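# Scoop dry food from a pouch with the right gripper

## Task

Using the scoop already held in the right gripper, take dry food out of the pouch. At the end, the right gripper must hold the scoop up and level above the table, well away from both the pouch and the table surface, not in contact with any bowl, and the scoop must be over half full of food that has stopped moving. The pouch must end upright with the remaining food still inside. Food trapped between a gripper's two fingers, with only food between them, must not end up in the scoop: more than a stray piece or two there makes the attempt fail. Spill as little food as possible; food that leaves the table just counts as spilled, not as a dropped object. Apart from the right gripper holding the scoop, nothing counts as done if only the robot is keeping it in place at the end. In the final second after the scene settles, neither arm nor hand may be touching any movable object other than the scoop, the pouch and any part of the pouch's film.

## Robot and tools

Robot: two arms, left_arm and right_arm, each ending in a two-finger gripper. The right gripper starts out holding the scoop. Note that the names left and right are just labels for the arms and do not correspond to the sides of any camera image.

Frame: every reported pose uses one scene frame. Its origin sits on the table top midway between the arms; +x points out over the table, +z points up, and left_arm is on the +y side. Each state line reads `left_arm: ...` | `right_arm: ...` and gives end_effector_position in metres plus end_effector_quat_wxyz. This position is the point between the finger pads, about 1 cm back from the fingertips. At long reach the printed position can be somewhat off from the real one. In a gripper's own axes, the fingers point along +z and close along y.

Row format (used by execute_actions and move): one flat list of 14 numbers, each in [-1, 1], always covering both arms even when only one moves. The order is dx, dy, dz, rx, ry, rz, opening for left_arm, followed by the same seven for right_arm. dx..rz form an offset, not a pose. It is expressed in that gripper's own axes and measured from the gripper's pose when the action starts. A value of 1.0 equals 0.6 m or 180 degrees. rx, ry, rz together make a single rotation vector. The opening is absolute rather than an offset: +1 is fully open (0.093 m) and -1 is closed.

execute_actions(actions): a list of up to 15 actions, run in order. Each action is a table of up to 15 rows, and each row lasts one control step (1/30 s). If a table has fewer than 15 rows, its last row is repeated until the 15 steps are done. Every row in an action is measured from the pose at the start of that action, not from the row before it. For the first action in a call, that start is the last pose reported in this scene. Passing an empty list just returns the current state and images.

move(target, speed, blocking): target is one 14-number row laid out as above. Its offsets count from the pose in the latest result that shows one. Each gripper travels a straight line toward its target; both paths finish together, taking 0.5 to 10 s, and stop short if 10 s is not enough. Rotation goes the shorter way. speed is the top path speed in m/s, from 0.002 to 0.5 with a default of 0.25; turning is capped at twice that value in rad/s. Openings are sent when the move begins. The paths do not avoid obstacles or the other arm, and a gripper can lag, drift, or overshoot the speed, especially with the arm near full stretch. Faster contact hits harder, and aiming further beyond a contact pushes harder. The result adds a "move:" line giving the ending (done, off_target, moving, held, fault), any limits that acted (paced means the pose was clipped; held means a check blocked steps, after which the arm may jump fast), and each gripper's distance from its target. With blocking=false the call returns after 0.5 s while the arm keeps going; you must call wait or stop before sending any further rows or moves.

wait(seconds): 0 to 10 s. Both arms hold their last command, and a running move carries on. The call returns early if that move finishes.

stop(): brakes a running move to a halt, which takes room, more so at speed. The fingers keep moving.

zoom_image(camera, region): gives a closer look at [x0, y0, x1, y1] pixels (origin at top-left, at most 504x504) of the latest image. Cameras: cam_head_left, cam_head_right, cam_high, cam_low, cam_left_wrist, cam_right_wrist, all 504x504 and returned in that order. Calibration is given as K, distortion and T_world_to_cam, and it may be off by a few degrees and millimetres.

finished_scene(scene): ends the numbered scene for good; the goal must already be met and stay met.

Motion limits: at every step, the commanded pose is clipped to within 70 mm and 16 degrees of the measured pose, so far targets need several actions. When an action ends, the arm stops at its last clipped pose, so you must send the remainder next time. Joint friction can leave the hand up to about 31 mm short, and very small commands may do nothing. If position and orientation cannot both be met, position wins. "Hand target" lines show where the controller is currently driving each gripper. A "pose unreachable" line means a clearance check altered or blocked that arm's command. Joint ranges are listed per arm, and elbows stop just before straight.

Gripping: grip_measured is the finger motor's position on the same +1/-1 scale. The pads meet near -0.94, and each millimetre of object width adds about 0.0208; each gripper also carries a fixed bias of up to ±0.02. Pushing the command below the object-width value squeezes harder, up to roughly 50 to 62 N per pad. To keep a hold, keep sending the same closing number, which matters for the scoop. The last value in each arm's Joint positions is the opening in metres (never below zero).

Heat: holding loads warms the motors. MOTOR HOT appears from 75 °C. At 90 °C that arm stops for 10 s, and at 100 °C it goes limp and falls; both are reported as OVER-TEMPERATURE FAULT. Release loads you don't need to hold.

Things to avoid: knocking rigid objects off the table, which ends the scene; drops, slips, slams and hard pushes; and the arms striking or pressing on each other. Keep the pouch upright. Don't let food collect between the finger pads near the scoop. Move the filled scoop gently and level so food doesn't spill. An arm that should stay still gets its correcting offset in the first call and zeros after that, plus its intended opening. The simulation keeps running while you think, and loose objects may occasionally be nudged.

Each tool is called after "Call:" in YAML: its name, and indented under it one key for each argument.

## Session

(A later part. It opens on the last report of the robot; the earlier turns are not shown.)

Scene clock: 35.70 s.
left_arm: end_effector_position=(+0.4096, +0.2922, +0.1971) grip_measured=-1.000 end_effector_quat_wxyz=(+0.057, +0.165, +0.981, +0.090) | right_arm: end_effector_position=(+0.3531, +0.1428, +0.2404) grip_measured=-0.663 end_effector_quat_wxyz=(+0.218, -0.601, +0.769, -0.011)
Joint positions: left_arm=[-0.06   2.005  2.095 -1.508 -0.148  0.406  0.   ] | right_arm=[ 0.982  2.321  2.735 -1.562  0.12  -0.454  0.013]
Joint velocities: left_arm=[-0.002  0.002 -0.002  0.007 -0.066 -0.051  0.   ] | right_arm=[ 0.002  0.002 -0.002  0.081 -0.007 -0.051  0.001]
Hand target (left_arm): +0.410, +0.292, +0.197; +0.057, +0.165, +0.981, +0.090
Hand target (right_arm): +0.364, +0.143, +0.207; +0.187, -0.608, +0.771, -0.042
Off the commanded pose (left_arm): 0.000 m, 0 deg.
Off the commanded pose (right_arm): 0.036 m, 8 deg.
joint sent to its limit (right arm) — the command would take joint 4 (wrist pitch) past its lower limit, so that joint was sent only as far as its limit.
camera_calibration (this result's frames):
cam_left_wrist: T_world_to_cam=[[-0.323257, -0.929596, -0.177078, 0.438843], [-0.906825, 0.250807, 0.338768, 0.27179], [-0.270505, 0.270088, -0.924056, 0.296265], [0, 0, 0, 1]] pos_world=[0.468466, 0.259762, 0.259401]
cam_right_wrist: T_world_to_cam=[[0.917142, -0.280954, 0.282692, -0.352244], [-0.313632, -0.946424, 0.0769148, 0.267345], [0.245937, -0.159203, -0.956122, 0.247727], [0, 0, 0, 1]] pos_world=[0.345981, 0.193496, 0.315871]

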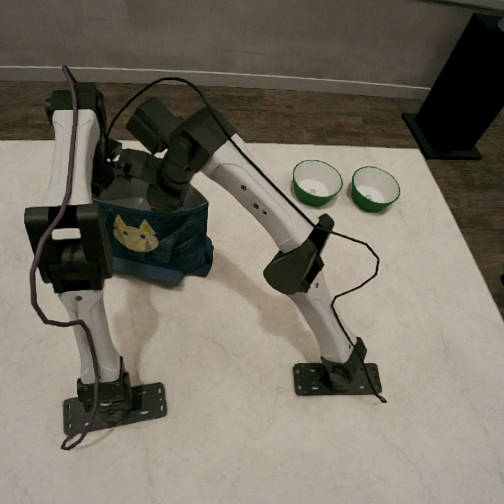

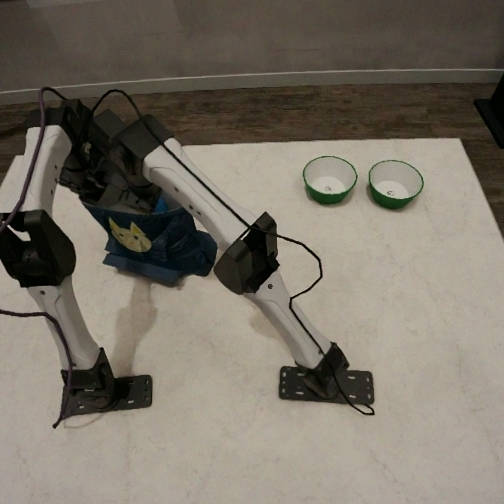

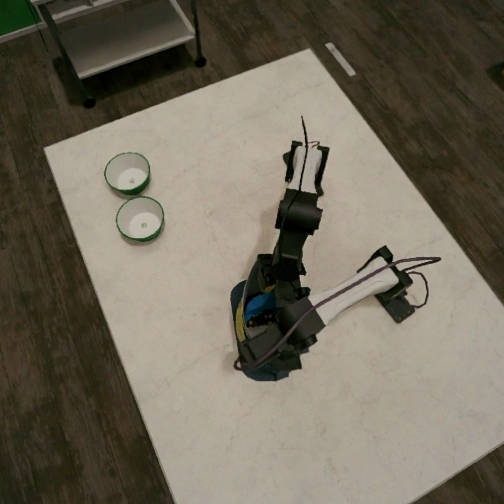

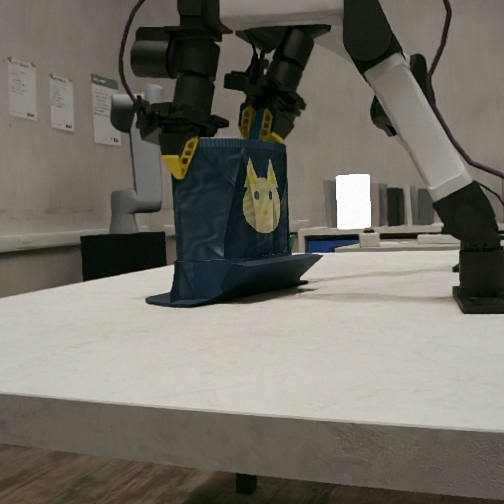

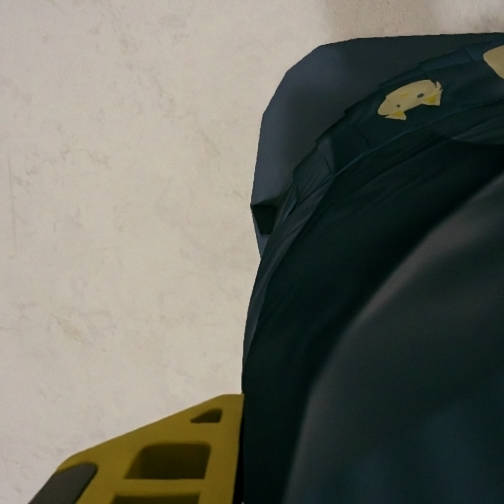

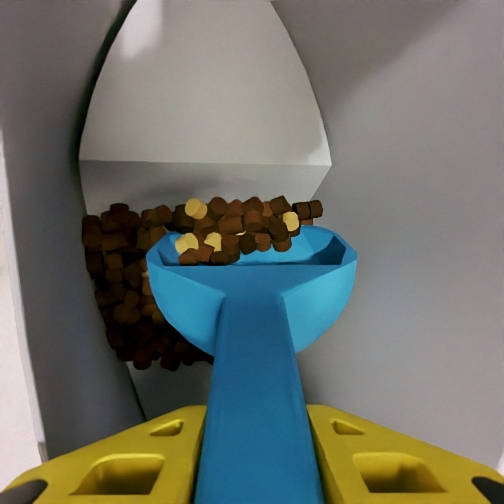

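Call:
move:
  target: [0,0,0,0,0,0,-1,0.115,-0.088,-0.235,-0.08,-0.13,-0.01,-0.9]
  speed: 0.15

Call:
move:
  target: [0,0,0,0,0,0,-1,0.03,0,-0.08,0,-0.12,0,-0.9]

Call:
move:
  target: [-0.02,-0.17,-0.2,-0.05,-0.1,0,-1,0.12,0.05,-0.25,0.05,0,0,-0.9]
  speed: 0.08

Scene clock: 38.70 s.
left_arm: end_effector_position=(+0.4096, +0.2922, +0.1971) grip_measured=-1.000 end_effector_quat_wxyz=(+0.057, +0.165, +0.981, +0.090) | right_arm: end_effector_position=(+0.3429, +0.0297, +0.3569) grip_measured=-0.663 end_effector_quat_wxyz=(-0.306, +0.617, -0.698, -0.199)
Joint positions: left_arm=[-0.06   2.005  2.095 -1.508 -0.148  0.406  0.   ] | right_arm=[ 0.579  1.917  2.477 -1.561 -0.511 -0.8    0.013]
Joint velocities: left_arm=[-0.007  0.002 -0.002 -0.007 -0.051  0.007  0.   ] | right_arm=[-0.002 -0.002  0.012  0.022  0.037  0.11   0.001]
Hand target (left_arm): +0.410, +0.292, +0.197; +0.057, +0.165, +0.981, +0.090
Hand target (right_arm): +0.342, +0.028, +0.360; +0.309, -0.617, +0.695, +0.203
Off the commanded pose (left_arm): 0.000 m, 0 deg.
Off the commanded pose (right_arm): 0.005 m, 2 deg.
joint sent to its limit (right arm) — the command would take joint 4 (wrist pitch) past its lower limit, so that joint was sent only as far as its limit.
move: done
camera_calibration (this result's frames):
cam_left_wrist: T_world_to_cam=[[-0.323257, -0.929596, -0.177078, 0.438843], [-0.906825, 0.250807, 0.338768, 0.27179], [-0.270505, 0.270088, -0.924056, 0.296265], [0, 0, 0, 1]] pos_world=[0.468466, 0.259762, 0.259401]
cam_right_wrist: T_world_to_cam=[[0.980984, -0.164879, 0.102399, -0.368576], [-0.125776, -0.941852, -0.311601, 0.222244], [0.147821, 0.292797, -0.944679, 0.359698], [0, 0, 0, 1]] pos_world=[0.336349, 0.0432316, 0.446792]

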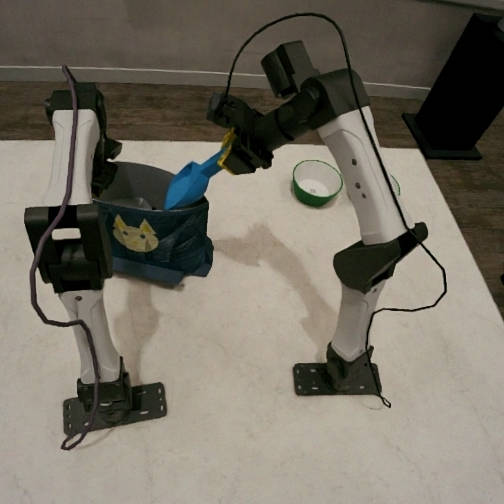

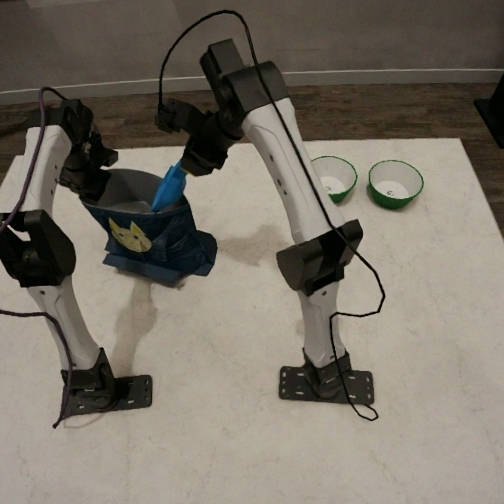

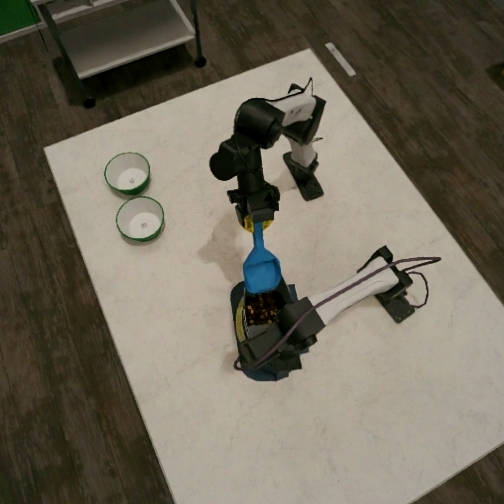

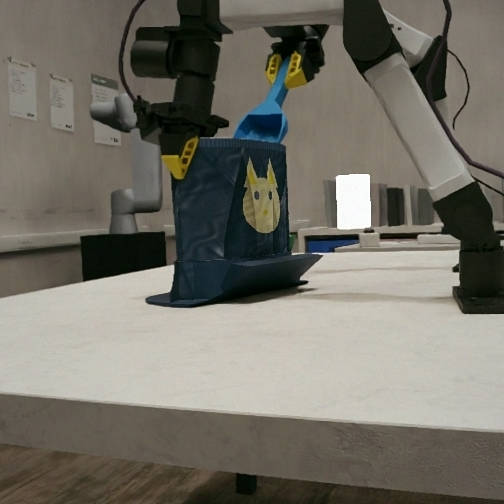

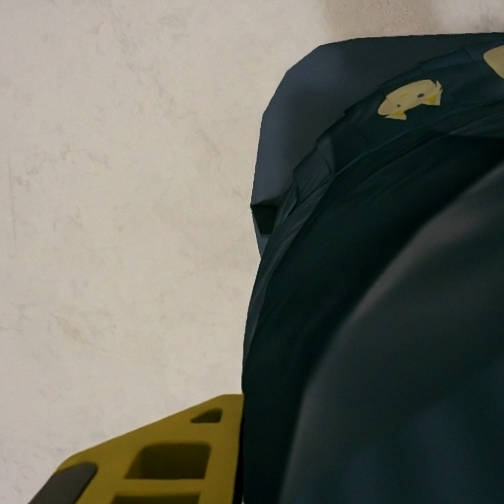

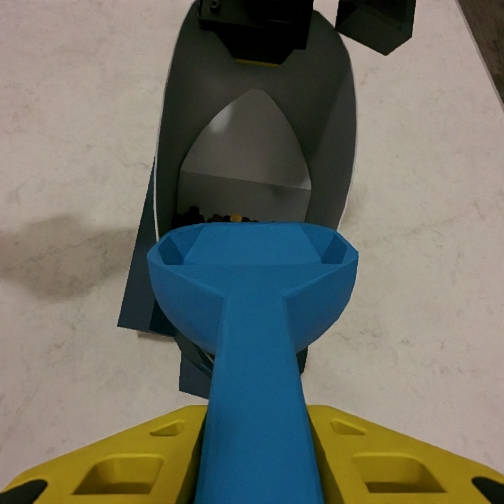

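Scene clock: 40.17 s.
left_arm: end_effector_position=(+0.4096, +0.2922, +0.1971) grip_measured=-1.000 end_effector_quat_wxyz=(+0.057, +0.165, +0.981, +0.090) | right_arm: end_effector_position=(+0.3352, -0.0148, +0.3777) grip_measured=-0.663 end_effector_quat_wxyz=(-0.424, +0.571, -0.633, -0.306)
Joint positions: left_arm=[-0.06   2.005  2.095 -1.508 -0.148  0.406  0.   ] | right_arm=[ 0.342  1.581  1.891 -1.153 -0.918 -0.836  0.013]
Joint velocities: left_arm=[-0.017 -0.002 -0.002  0.022 -0.051  0.007  0.   ] | right_arm=[-0.007 -0.002 -0.007 -0.022 -0.022  0.051 -0.001]
Hand target (left_arm): +0.410, +0.292, +0.197; +0.057, +0.165, +0.981, +0.090
Hand target (right_arm): +0.334, -0.016, +0.380; +0.431, -0.568, +0.629, +0.311
Off the commanded pose (left_arm): 0.000 m, 0 deg.
Off the commanded pose (right_arm): 0.003 m, 1 deg.
move: done
camera_calibration (this result's frames):
cam_left_wrist: T_world_to_cam=[[-0.323257, -0.929596, -0.177078, 0.438843], [-0.906825, 0.250807, 0.338768, 0.27179], [-0.270505, 0.270088, -0.924056, 0.296265], [0, 0, 0, 1]] pos_world=[0.468466, 0.259762, 0.259401]
cam_right_wrist: T_world_to_cam=[[0.981287, -0.16689, 0.0960431, -0.368246], [-0.0716095, -0.779311, -0.622533, 0.287478], [0.178742, 0.604006, -0.776678, 0.324288], [0, 0, 0, 1]] pos_world=[0.323978, -0.0332937, 0.466199]

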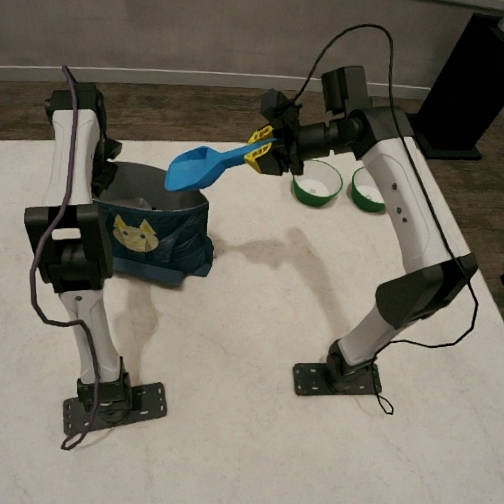

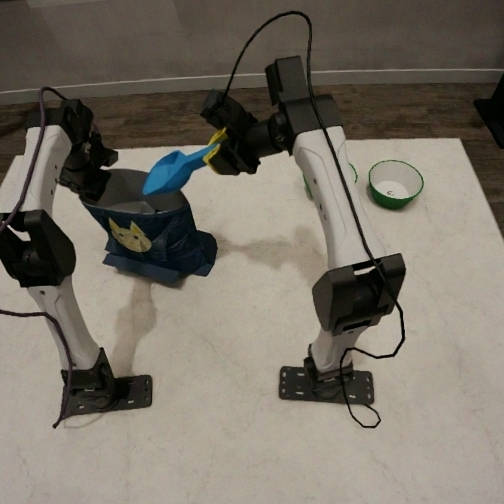

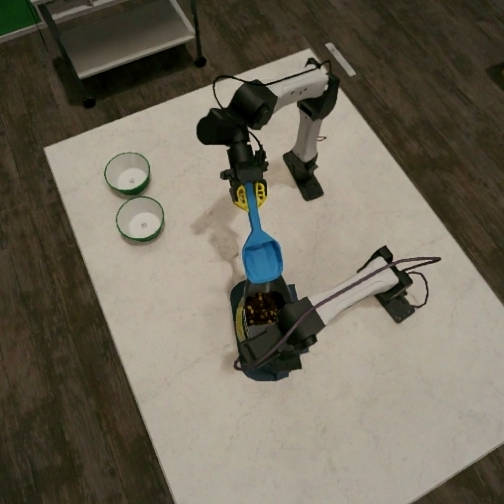

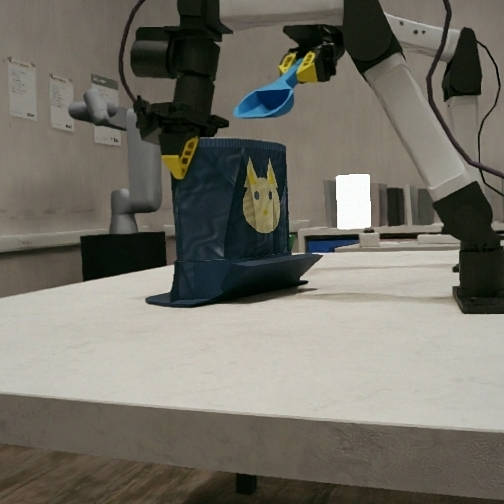

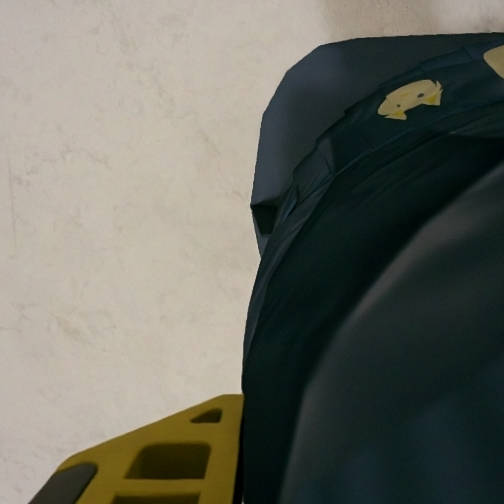

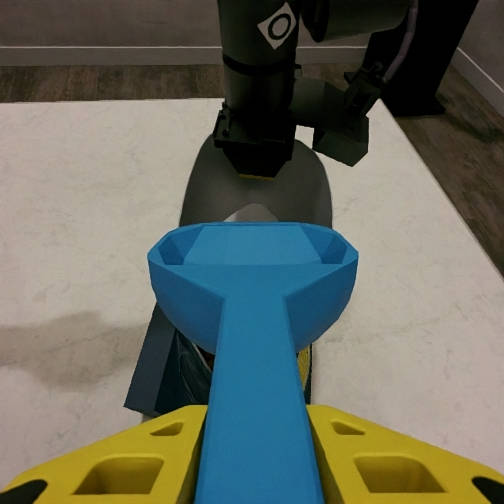

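Scene clock: 42.73 s.
left_arm: end_effector_position=(+0.3534, +0.1828, +0.2448) grip_measured=-1.000 end_effector_quat_wxyz=(+0.115, +0.192, +0.965, +0.138) | right_arm: end_effector_position=(+0.2820, -0.1772, +0.3794) grip_measured=-0.662 end_effector_quat_wxyz=(+0.512, -0.494, +0.675, +0.194)
Joint positions: left_arm=[-0.433  1.766  1.944 -1.544 -0.299  0.113  0.   ] | right_arm=[-0.312  1.312  1.691 -1.559 -1.123 -1.412  0.013]
Joint velocities: left_arm=[-0.017 -0.012 -0.002 -0.081 -0.051  0.022  0.   ] | right_arm=[-0.007  0.002 -0.027  0.051  0.051  0.051 -0.001]
Hand target (left_arm): +0.366, +0.178, +0.293; +0.221, +0.171, +0.950, +0.139
Hand target (right_arm): +0.278, -0.177, +0.379; +0.518, -0.489, +0.673, +0.201
Off the commanded pose (left_arm): 0.055 m, 13 deg.
Off the commanded pose (right_arm): 0.005 m, 10 deg.
joint sent to its limit (right arm) — the command would take joint 4 (wrist pitch) past its lower limit, so that joint was sent only as far as its limit.
move: off_target (left_arm, right_arm)
camera_calibration (this result's frames):
cam_left_wrist: T_world_to_cam=[[-0.350892, -0.889126, -0.293818, 0.358393], [-0.926852, 0.285039, 0.244333, 0.256013], [-0.133493, 0.358061, -0.924106, 0.290264], [0, 0, 0, 1]] pos_world=[0.401792, 0.141751, 0.310985]
cam_right_wrist: T_world_to_cam=[[0.863417, -0.440922, 0.24515, -0.415178], [-0.196255, -0.74122, -0.641932, 0.207397], [0.464752, 0.506143, -0.726515, 0.316248], [0, 0, 0, 1]] pos_world=[0.252197, -0.189401, 0.464675]

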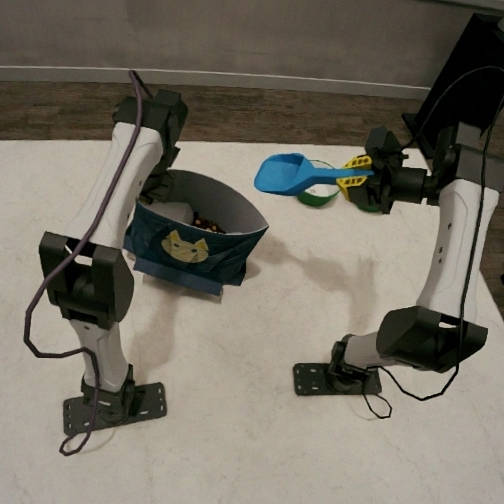

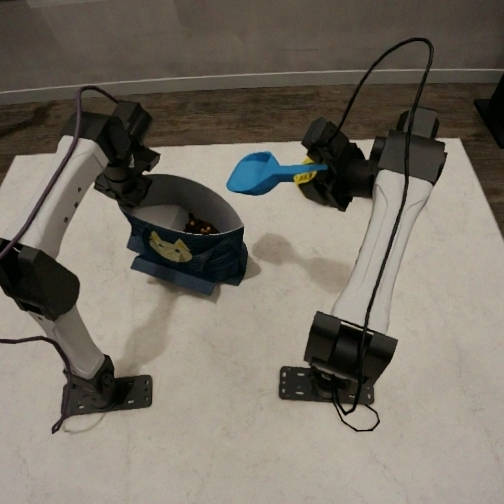

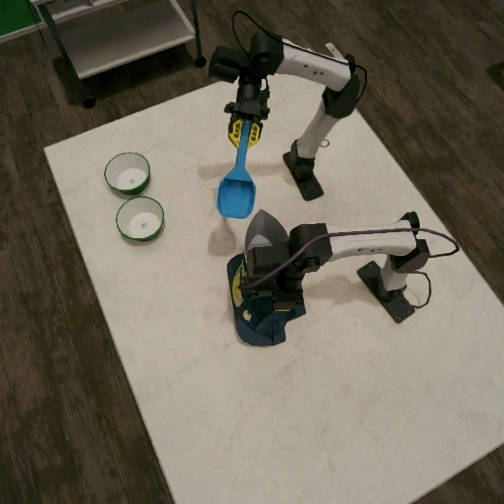

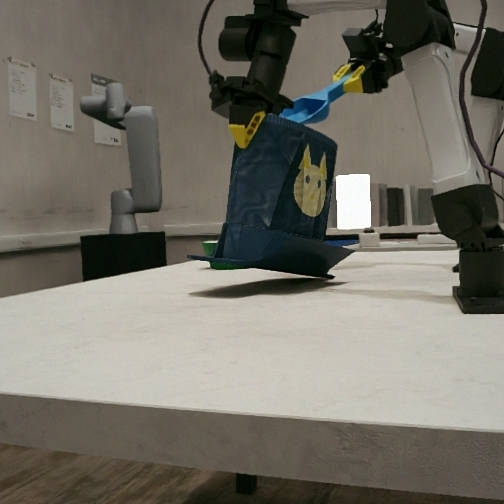

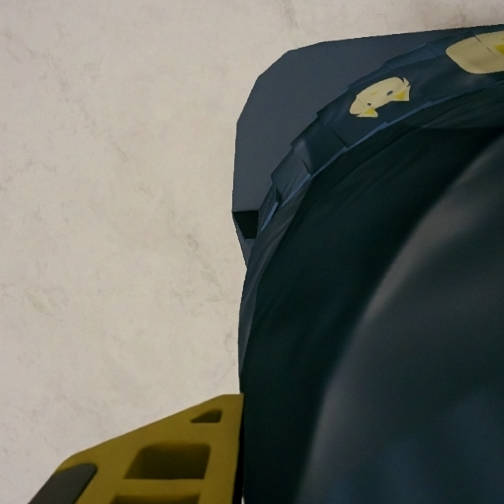

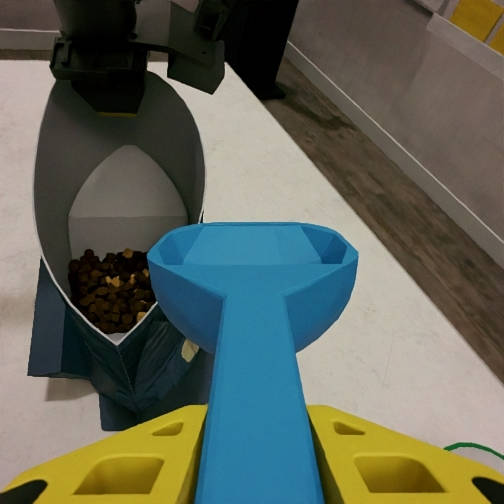

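Call:
move:
  target: [0.0,0.15,-0.18,-0.08,-0.08,0,-1,0,0,0,0,0,0,-0.9]
  speed: 0.08

Scene clock: 46.27 s.
left_arm: end_effector_position=(+0.3591, +0.2239, +0.3103) grip_measured=-1.000 end_effector_quat_wxyz=(+0.176, +0.232, +0.935, +0.204) | right_arm: end_effector_position=(+0.2822, -0.1781, +0.3780) grip_measured=-0.662 end_effector_quat_wxyz=(+0.509, -0.496, +0.677, +0.191)
Joint positions: left_arm=[-0.361  1.72   2.109 -1.581 -0.401  0.326  0.   ] | right_arm=[-0.312  1.312  1.691 -1.559 -1.113 -1.414  0.013]
Joint velocities: left_arm=[ 0.012  0.012  0.017  0.022 -0.007 -0.051  0.   ] | right_arm=[ 0.002  0.002  0.012 -0.037 -0.037  0.066 -0.001]
Hand target (left_arm): +0.347, +0.239, +0.368; +0.259, +0.190, +0.919, +0.231
Hand target (right_arm): +0.282, -0.177, +0.379; +0.512, -0.494, +0.675, +0.194
Off the commanded pose (left_arm): 0.065 m, 11 deg.
Off the commanded pose (right_arm): 0.002 m, 1 deg.
move: off_target (left_arm); limits=paced
camera_calibration (this result's frames):
cam_left_wrist: T_world_to_cam=[[-0.376975, -0.810539, -0.448238, 0.455838], [-0.925726, 0.345579, 0.153646, 0.247788], [0.0303658, 0.472866, -0.880611, 0.238735], [0, 0, 0, 1]] pos_world=[0.393974, 0.170954, 0.376485]
cam_right_wrist: T_world_to_cam=[[0.862743, -0.440968, 0.247428, -0.416083], [-0.199353, -0.746336, -0.635013, 0.20329], [0.464685, 0.498527, -0.731805, 0.316218], [0, 0, 0, 1]] pos_world=[0.252558, -0.1894, 0.463453]

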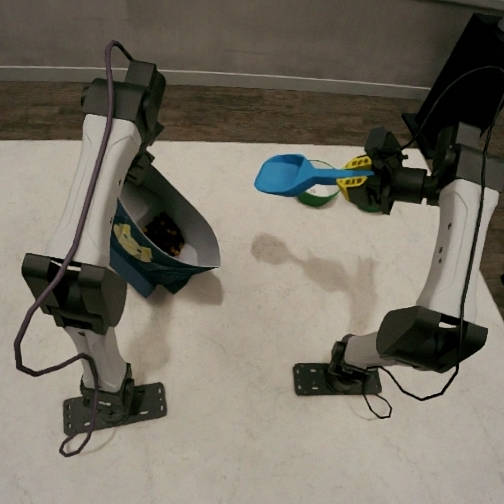

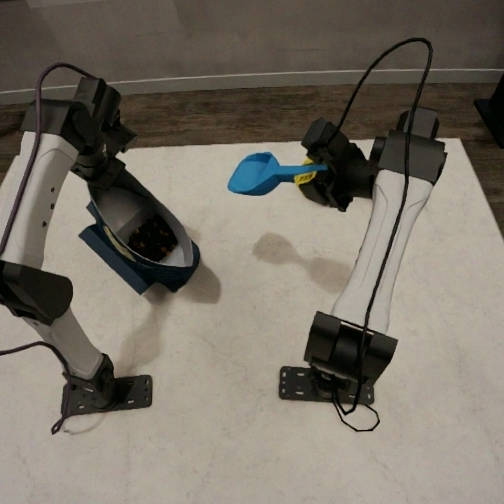

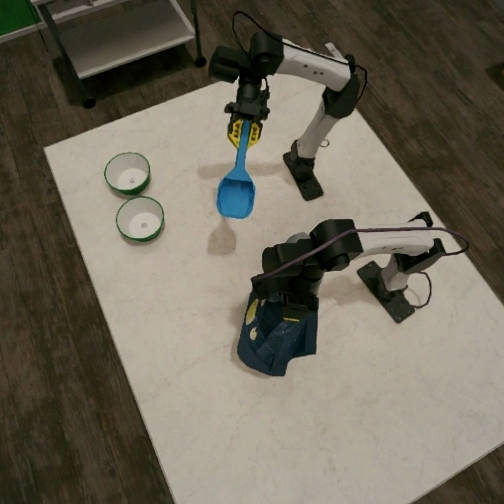

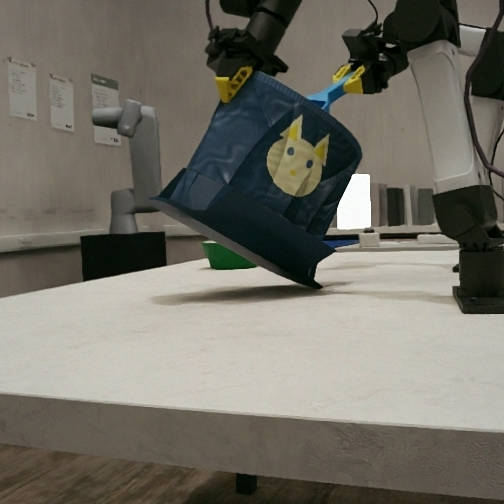

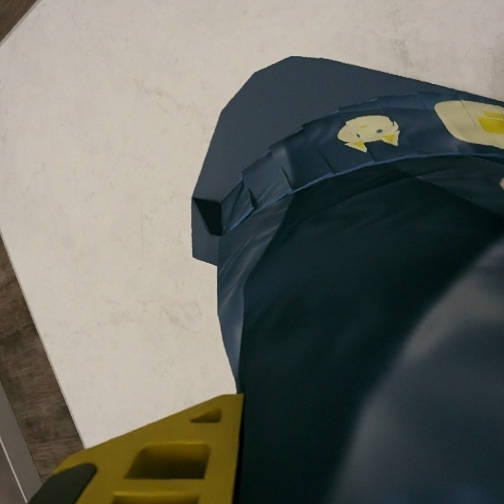

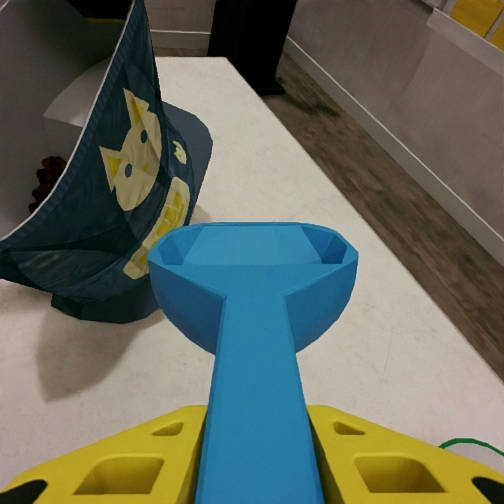

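Call:
move:
  target: [0.007,0.058,-0.083,-0.03,-0.05,0,-1,-0.077,0.233,0.098,0,0.04,0.088,-0.9]

Scene clock: 48.30 s.
left_arm: end_effector_position=(+0.3463, +0.2274, +0.3045) grip_measured=-1.000 end_effector_quat_wxyz=(+0.157, +0.280, +0.926, +0.198) | right_arm: end_effector_position=(+0.1880, -0.0433, +0.3667) grip_measured=-0.663 end_effector_quat_wxyz=(+0.434, -0.415, +0.765, +0.233)
Joint positions: left_arm=[-0.345  1.675  2.045 -1.58  -0.369  0.432  0.   ] | right_arm=[ 0.792  0.918  1.415 -1.057 -0.241 -0.152  0.013]
Joint velocities: left_arm=[-0.022 -0.007 -0.022  0.007  0.007 -0.007  0.   ] | right_arm=[ 0.012  0.002 -0.002  0.081 -0.007  0.051 -0.   ]
Hand target (left_arm): +0.340, +0.240, +0.364; +0.259, +0.237, +0.908, +0.228
Hand target (right_arm): +0.190, -0.046, +0.362; +0.437, -0.409, +0.769, +0.224
Off the commanded pose (left_arm): 0.065 m, 13 deg.
Off the commanded pose (right_arm): 0.010 m, 1 deg.
move: off_target (left_arm); limits=paced
camera_calibration (this result's frames):
cam_left_wrist: T_world_to_cam=[[-0.469988, -0.765487, -0.439478, 0.470633], [-0.88235, 0.420908, 0.210464, 0.186118], [0.0238723, 0.486689, -0.873249, 0.22925], [0, 0, 0, 1]] pos_world=[0.37994, 0.170351, 0.367854]
cam_right_wrist: T_world_to_cam=[[0.83473, -0.550642, 0.00448072, -0.183004], [-0.450178, -0.687075, -0.570323, 0.30398], [0.317122, 0.474048, -0.821408, 0.344062], [0, 0, 0, 1]] pos_world=[0.180494, -0.0550147, 0.456802]

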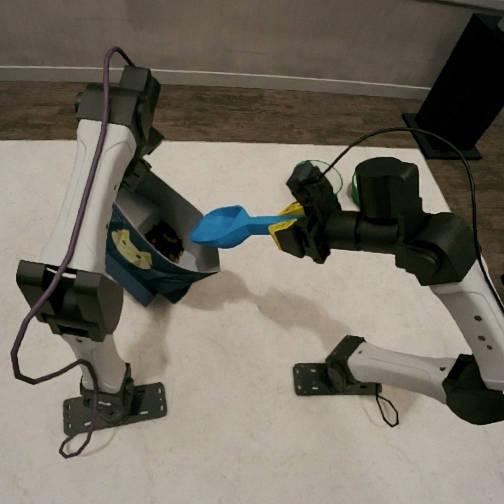

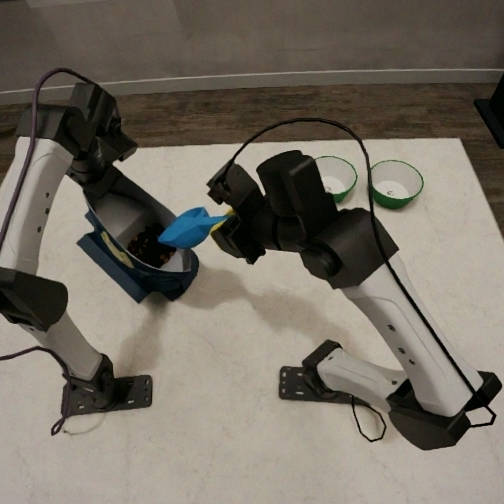

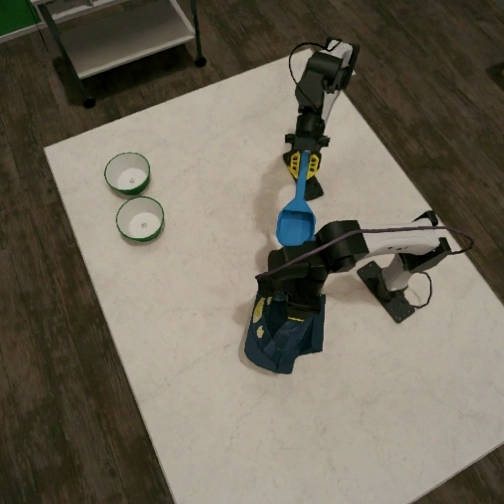

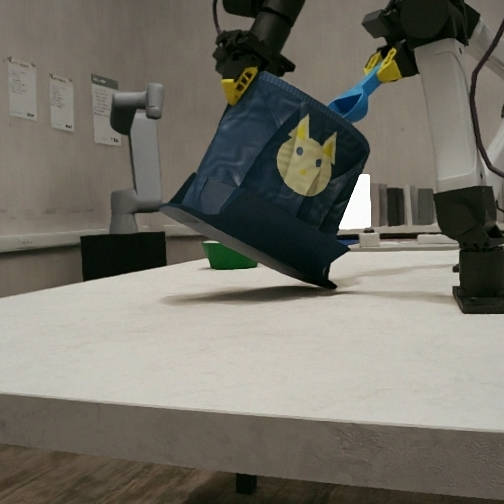

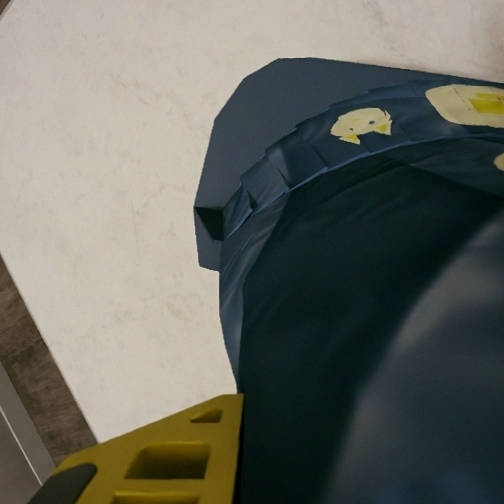

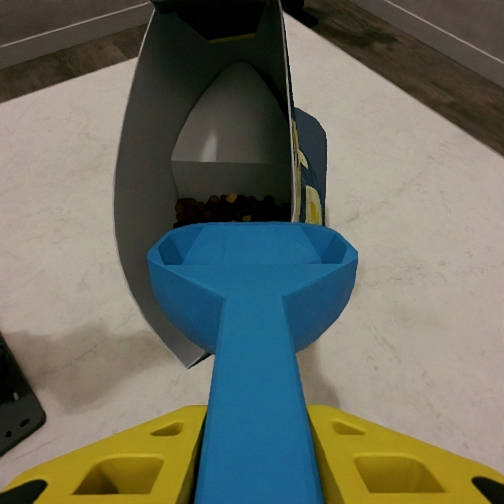

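Call:
execute_actions:
  actions:
    - [[0.015,0.058,-0.085,-0.02,-0.06,-0.03,-1,0,0.065,0,0,0,0,-0.9]]
    - [[0.015,0.058,-0.085,-0.02,-0.06,-0.03,-1,0,0.01,0.07,0,0.02,0,-0.9]]
    - [[0.015,0.058,-0.085,-0.02,-0.06,-0.03,-1,0,0,0.07,0,0.03,0,-0.9]]
    - [[0.015,0.058,-0.085,-0.02,-0.06,-0.03,-1,0,0,0.07,0,0.03,0,-0.9]]

Scene clock: 50.70 s.
left_arm: end_effector_position=(+0.3082, +0.3297, +0.3039) grip_measured=-1.000 end_effector_quat_wxyz=(+0.151, +0.196, +0.960, +0.130) | right_arm: end_effector_position=(+0.1876, +0.0893, +0.3362) grip_measured=-0.663 end_effector_quat_wxyz=(+0.378, -0.459, +0.764, +0.252)
Joint positions: left_arm=[ 0.1    1.573  1.969 -1.58  -0.111  0.645  0.   ] | right_arm=[ 1.181  1.266  1.492 -0.854 -0.026  0.029  0.013]
Joint velocities: left_arm=[-0.012 -0.017 -0.002  0.051 -0.007  0.037  0.   ] | right_arm=[-0.017  0.007 -0.007  0.007  0.022 -0.037  0.001]
Hand target (left_arm): +0.302, +0.315, +0.357; +0.253, +0.201, +0.936, +0.141
Hand target (right_arm): +0.191, +0.083, +0.320; +0.357, -0.460, +0.782, +0.221
Off the commanded pose (left_arm): 0.057 m, 12 deg.
Off the commanded pose (right_arm): 0.018 m, 5 deg.
camera_calibration (this result's frames):
cam_left_wrist: T_world_to_cam=[[-0.349419, -0.889698, -0.293842, 0.490277], [-0.934813, 0.309776, 0.173677, 0.173573], [-0.0634951, 0.335374, -0.939943, 0.276943], [0, 0, 0, 1]] pos_world=[0.351154, 0.28955, 0.374229]
cam_right_wrist: T_world_to_cam=[[0.888661, -0.457067, -0.0370386, -0.113973], [-0.413417, -0.763601, -0.495984, 0.352392], [0.198415, 0.456073, -0.867542, 0.295643], [0, 0, 0, 1]] pos_world=[0.188308, 0.0821586, 0.427042]

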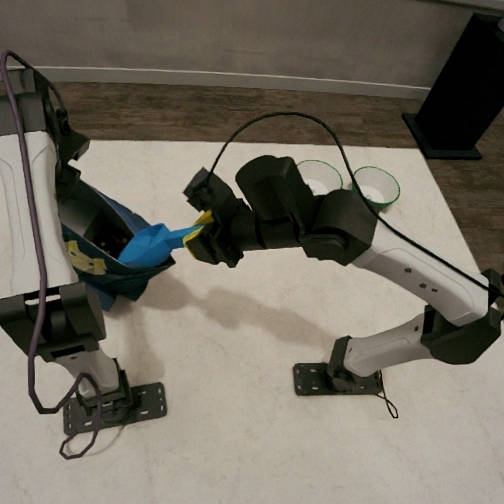

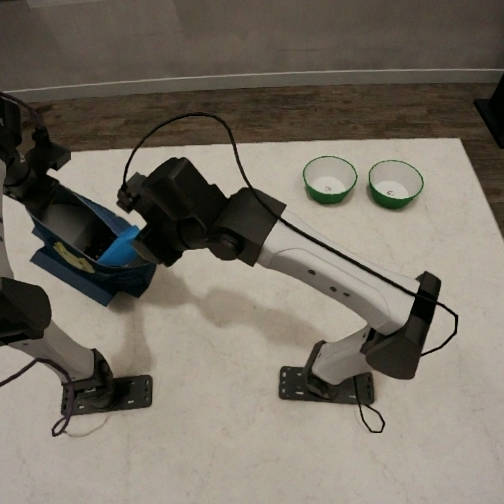

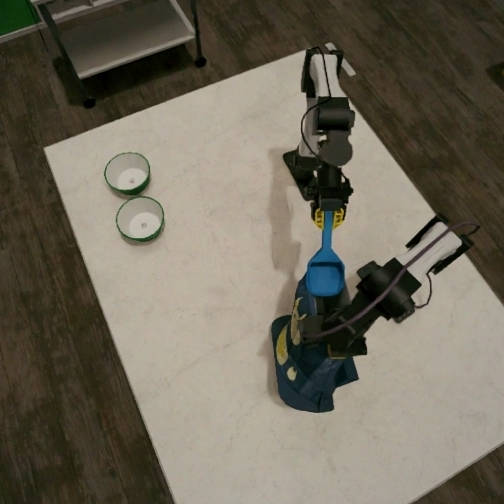

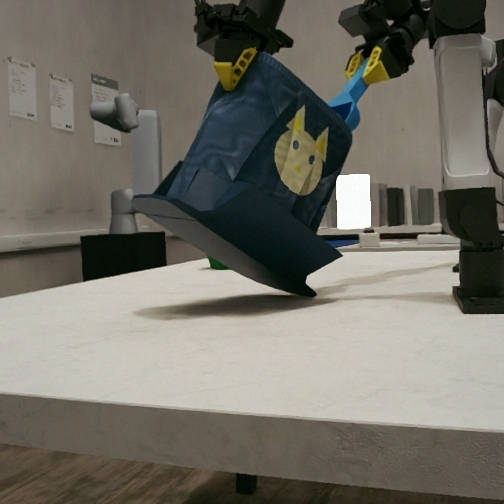

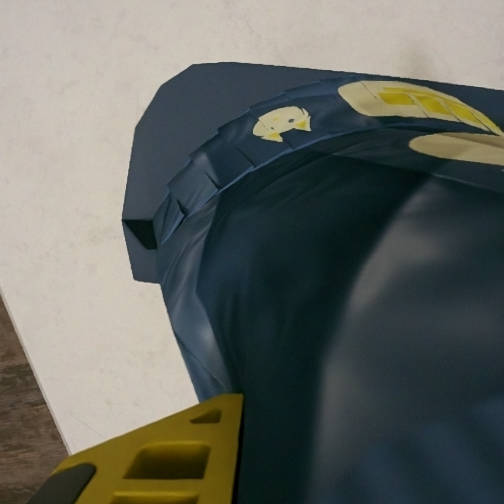

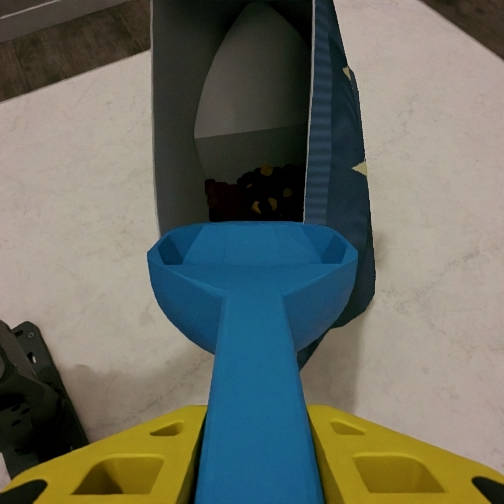

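Call:
execute_actions:
  actions:
    - [[-0.025,0.02,-0.086,-0.028,-0.06,-0.013,-1,-0.03,0.025,0.02,0,0.03,0,-0.9]]
    - [[-0.025,0.02,-0.086,-0.028,-0.06,-0.013,-1,0,0,0.07,0,0.04,0,-0.9]]

Scene clock: 52.13 s.
left_arm: end_effector_position=(+0.3084, +0.3289, +0.3036) grip_measured=-1.000 end_effector_quat_wxyz=(+0.154, +0.198, +0.960, +0.123) | right_arm: end_effector_position=(+0.1948, +0.1457, +0.2945) grip_measured=-0.663 end_effector_quat_wxyz=(+0.274, -0.492, +0.803, +0.195)
Joint positions: left_arm=[ 0.107  1.573  1.969 -1.58  -0.093  0.653  0.   ] | right_arm=[ 1.232  1.621  1.81  -1.074 -0.013  0.054  0.013]
Joint velocities: left_arm=[ 0.012  0.002 -0.012 -0.051  0.051  0.051  0.   ] | right_arm=[-0.007 -0.002  0.032 -0.066 -0.007 -0.037 -0.   ]
Hand target (left_arm): +0.302, +0.324, +0.356; +0.253, +0.183, +0.939, +0.148
Hand target (right_arm): +0.195, +0.144, +0.309; +0.287, -0.490, +0.798, +0.203
Off the commanded pose (left_arm): 0.055 m, 12 deg.
Off the commanded pose (right_arm): 0.015 m, 2 deg.
camera_calibration (this result's frames):
cam_left_wrist: T_world_to_cam=[[-0.355024, -0.891186, -0.282393, 0.488308], [-0.932994, 0.318704, 0.167181, 0.172496], [-0.0589894, 0.322824, -0.944619, 0.281098], [0, 0, 0, 1]] pos_world=[0.35088, 0.289453, 0.374587]
cam_right_wrist: T_world_to_cam=[[0.895102, -0.443914, -0.0416418, -0.097966], [-0.438814, -0.860559, -0.258612, 0.326861], [0.0789663, 0.249757, -0.965083, 0.314367], [0, 0, 0, 1]] pos_world=[0.206296, 0.159279, 0.383841]

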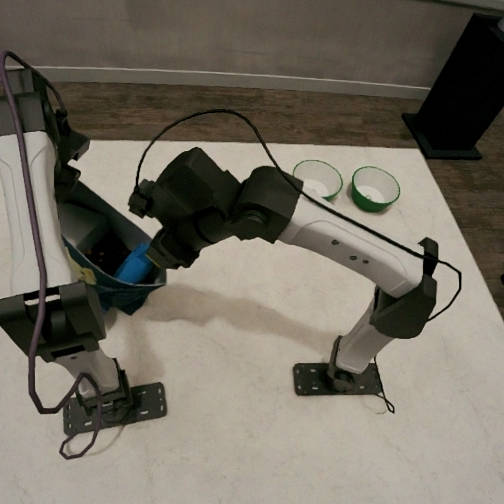

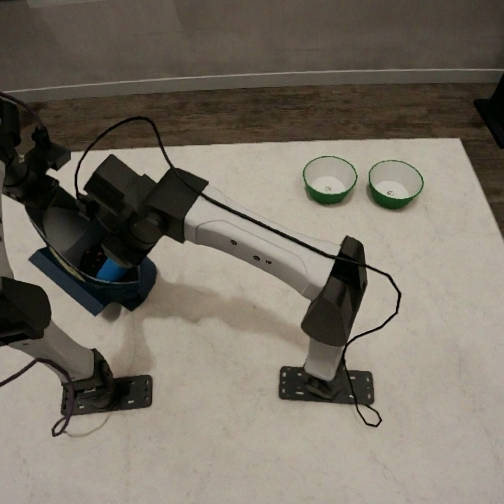

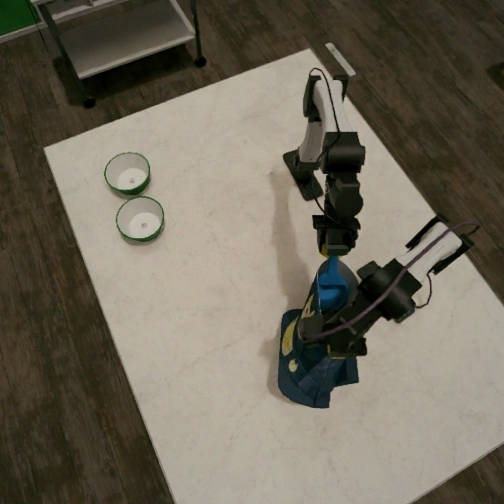

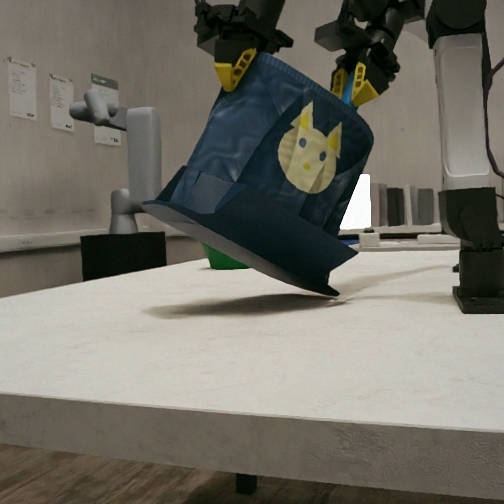

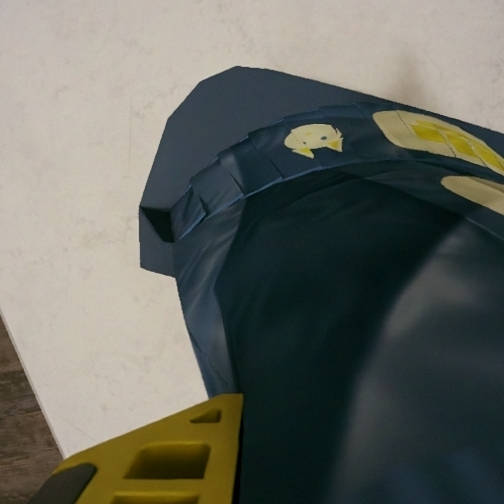

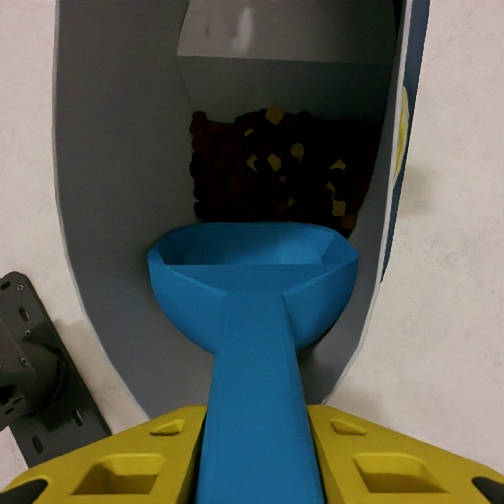

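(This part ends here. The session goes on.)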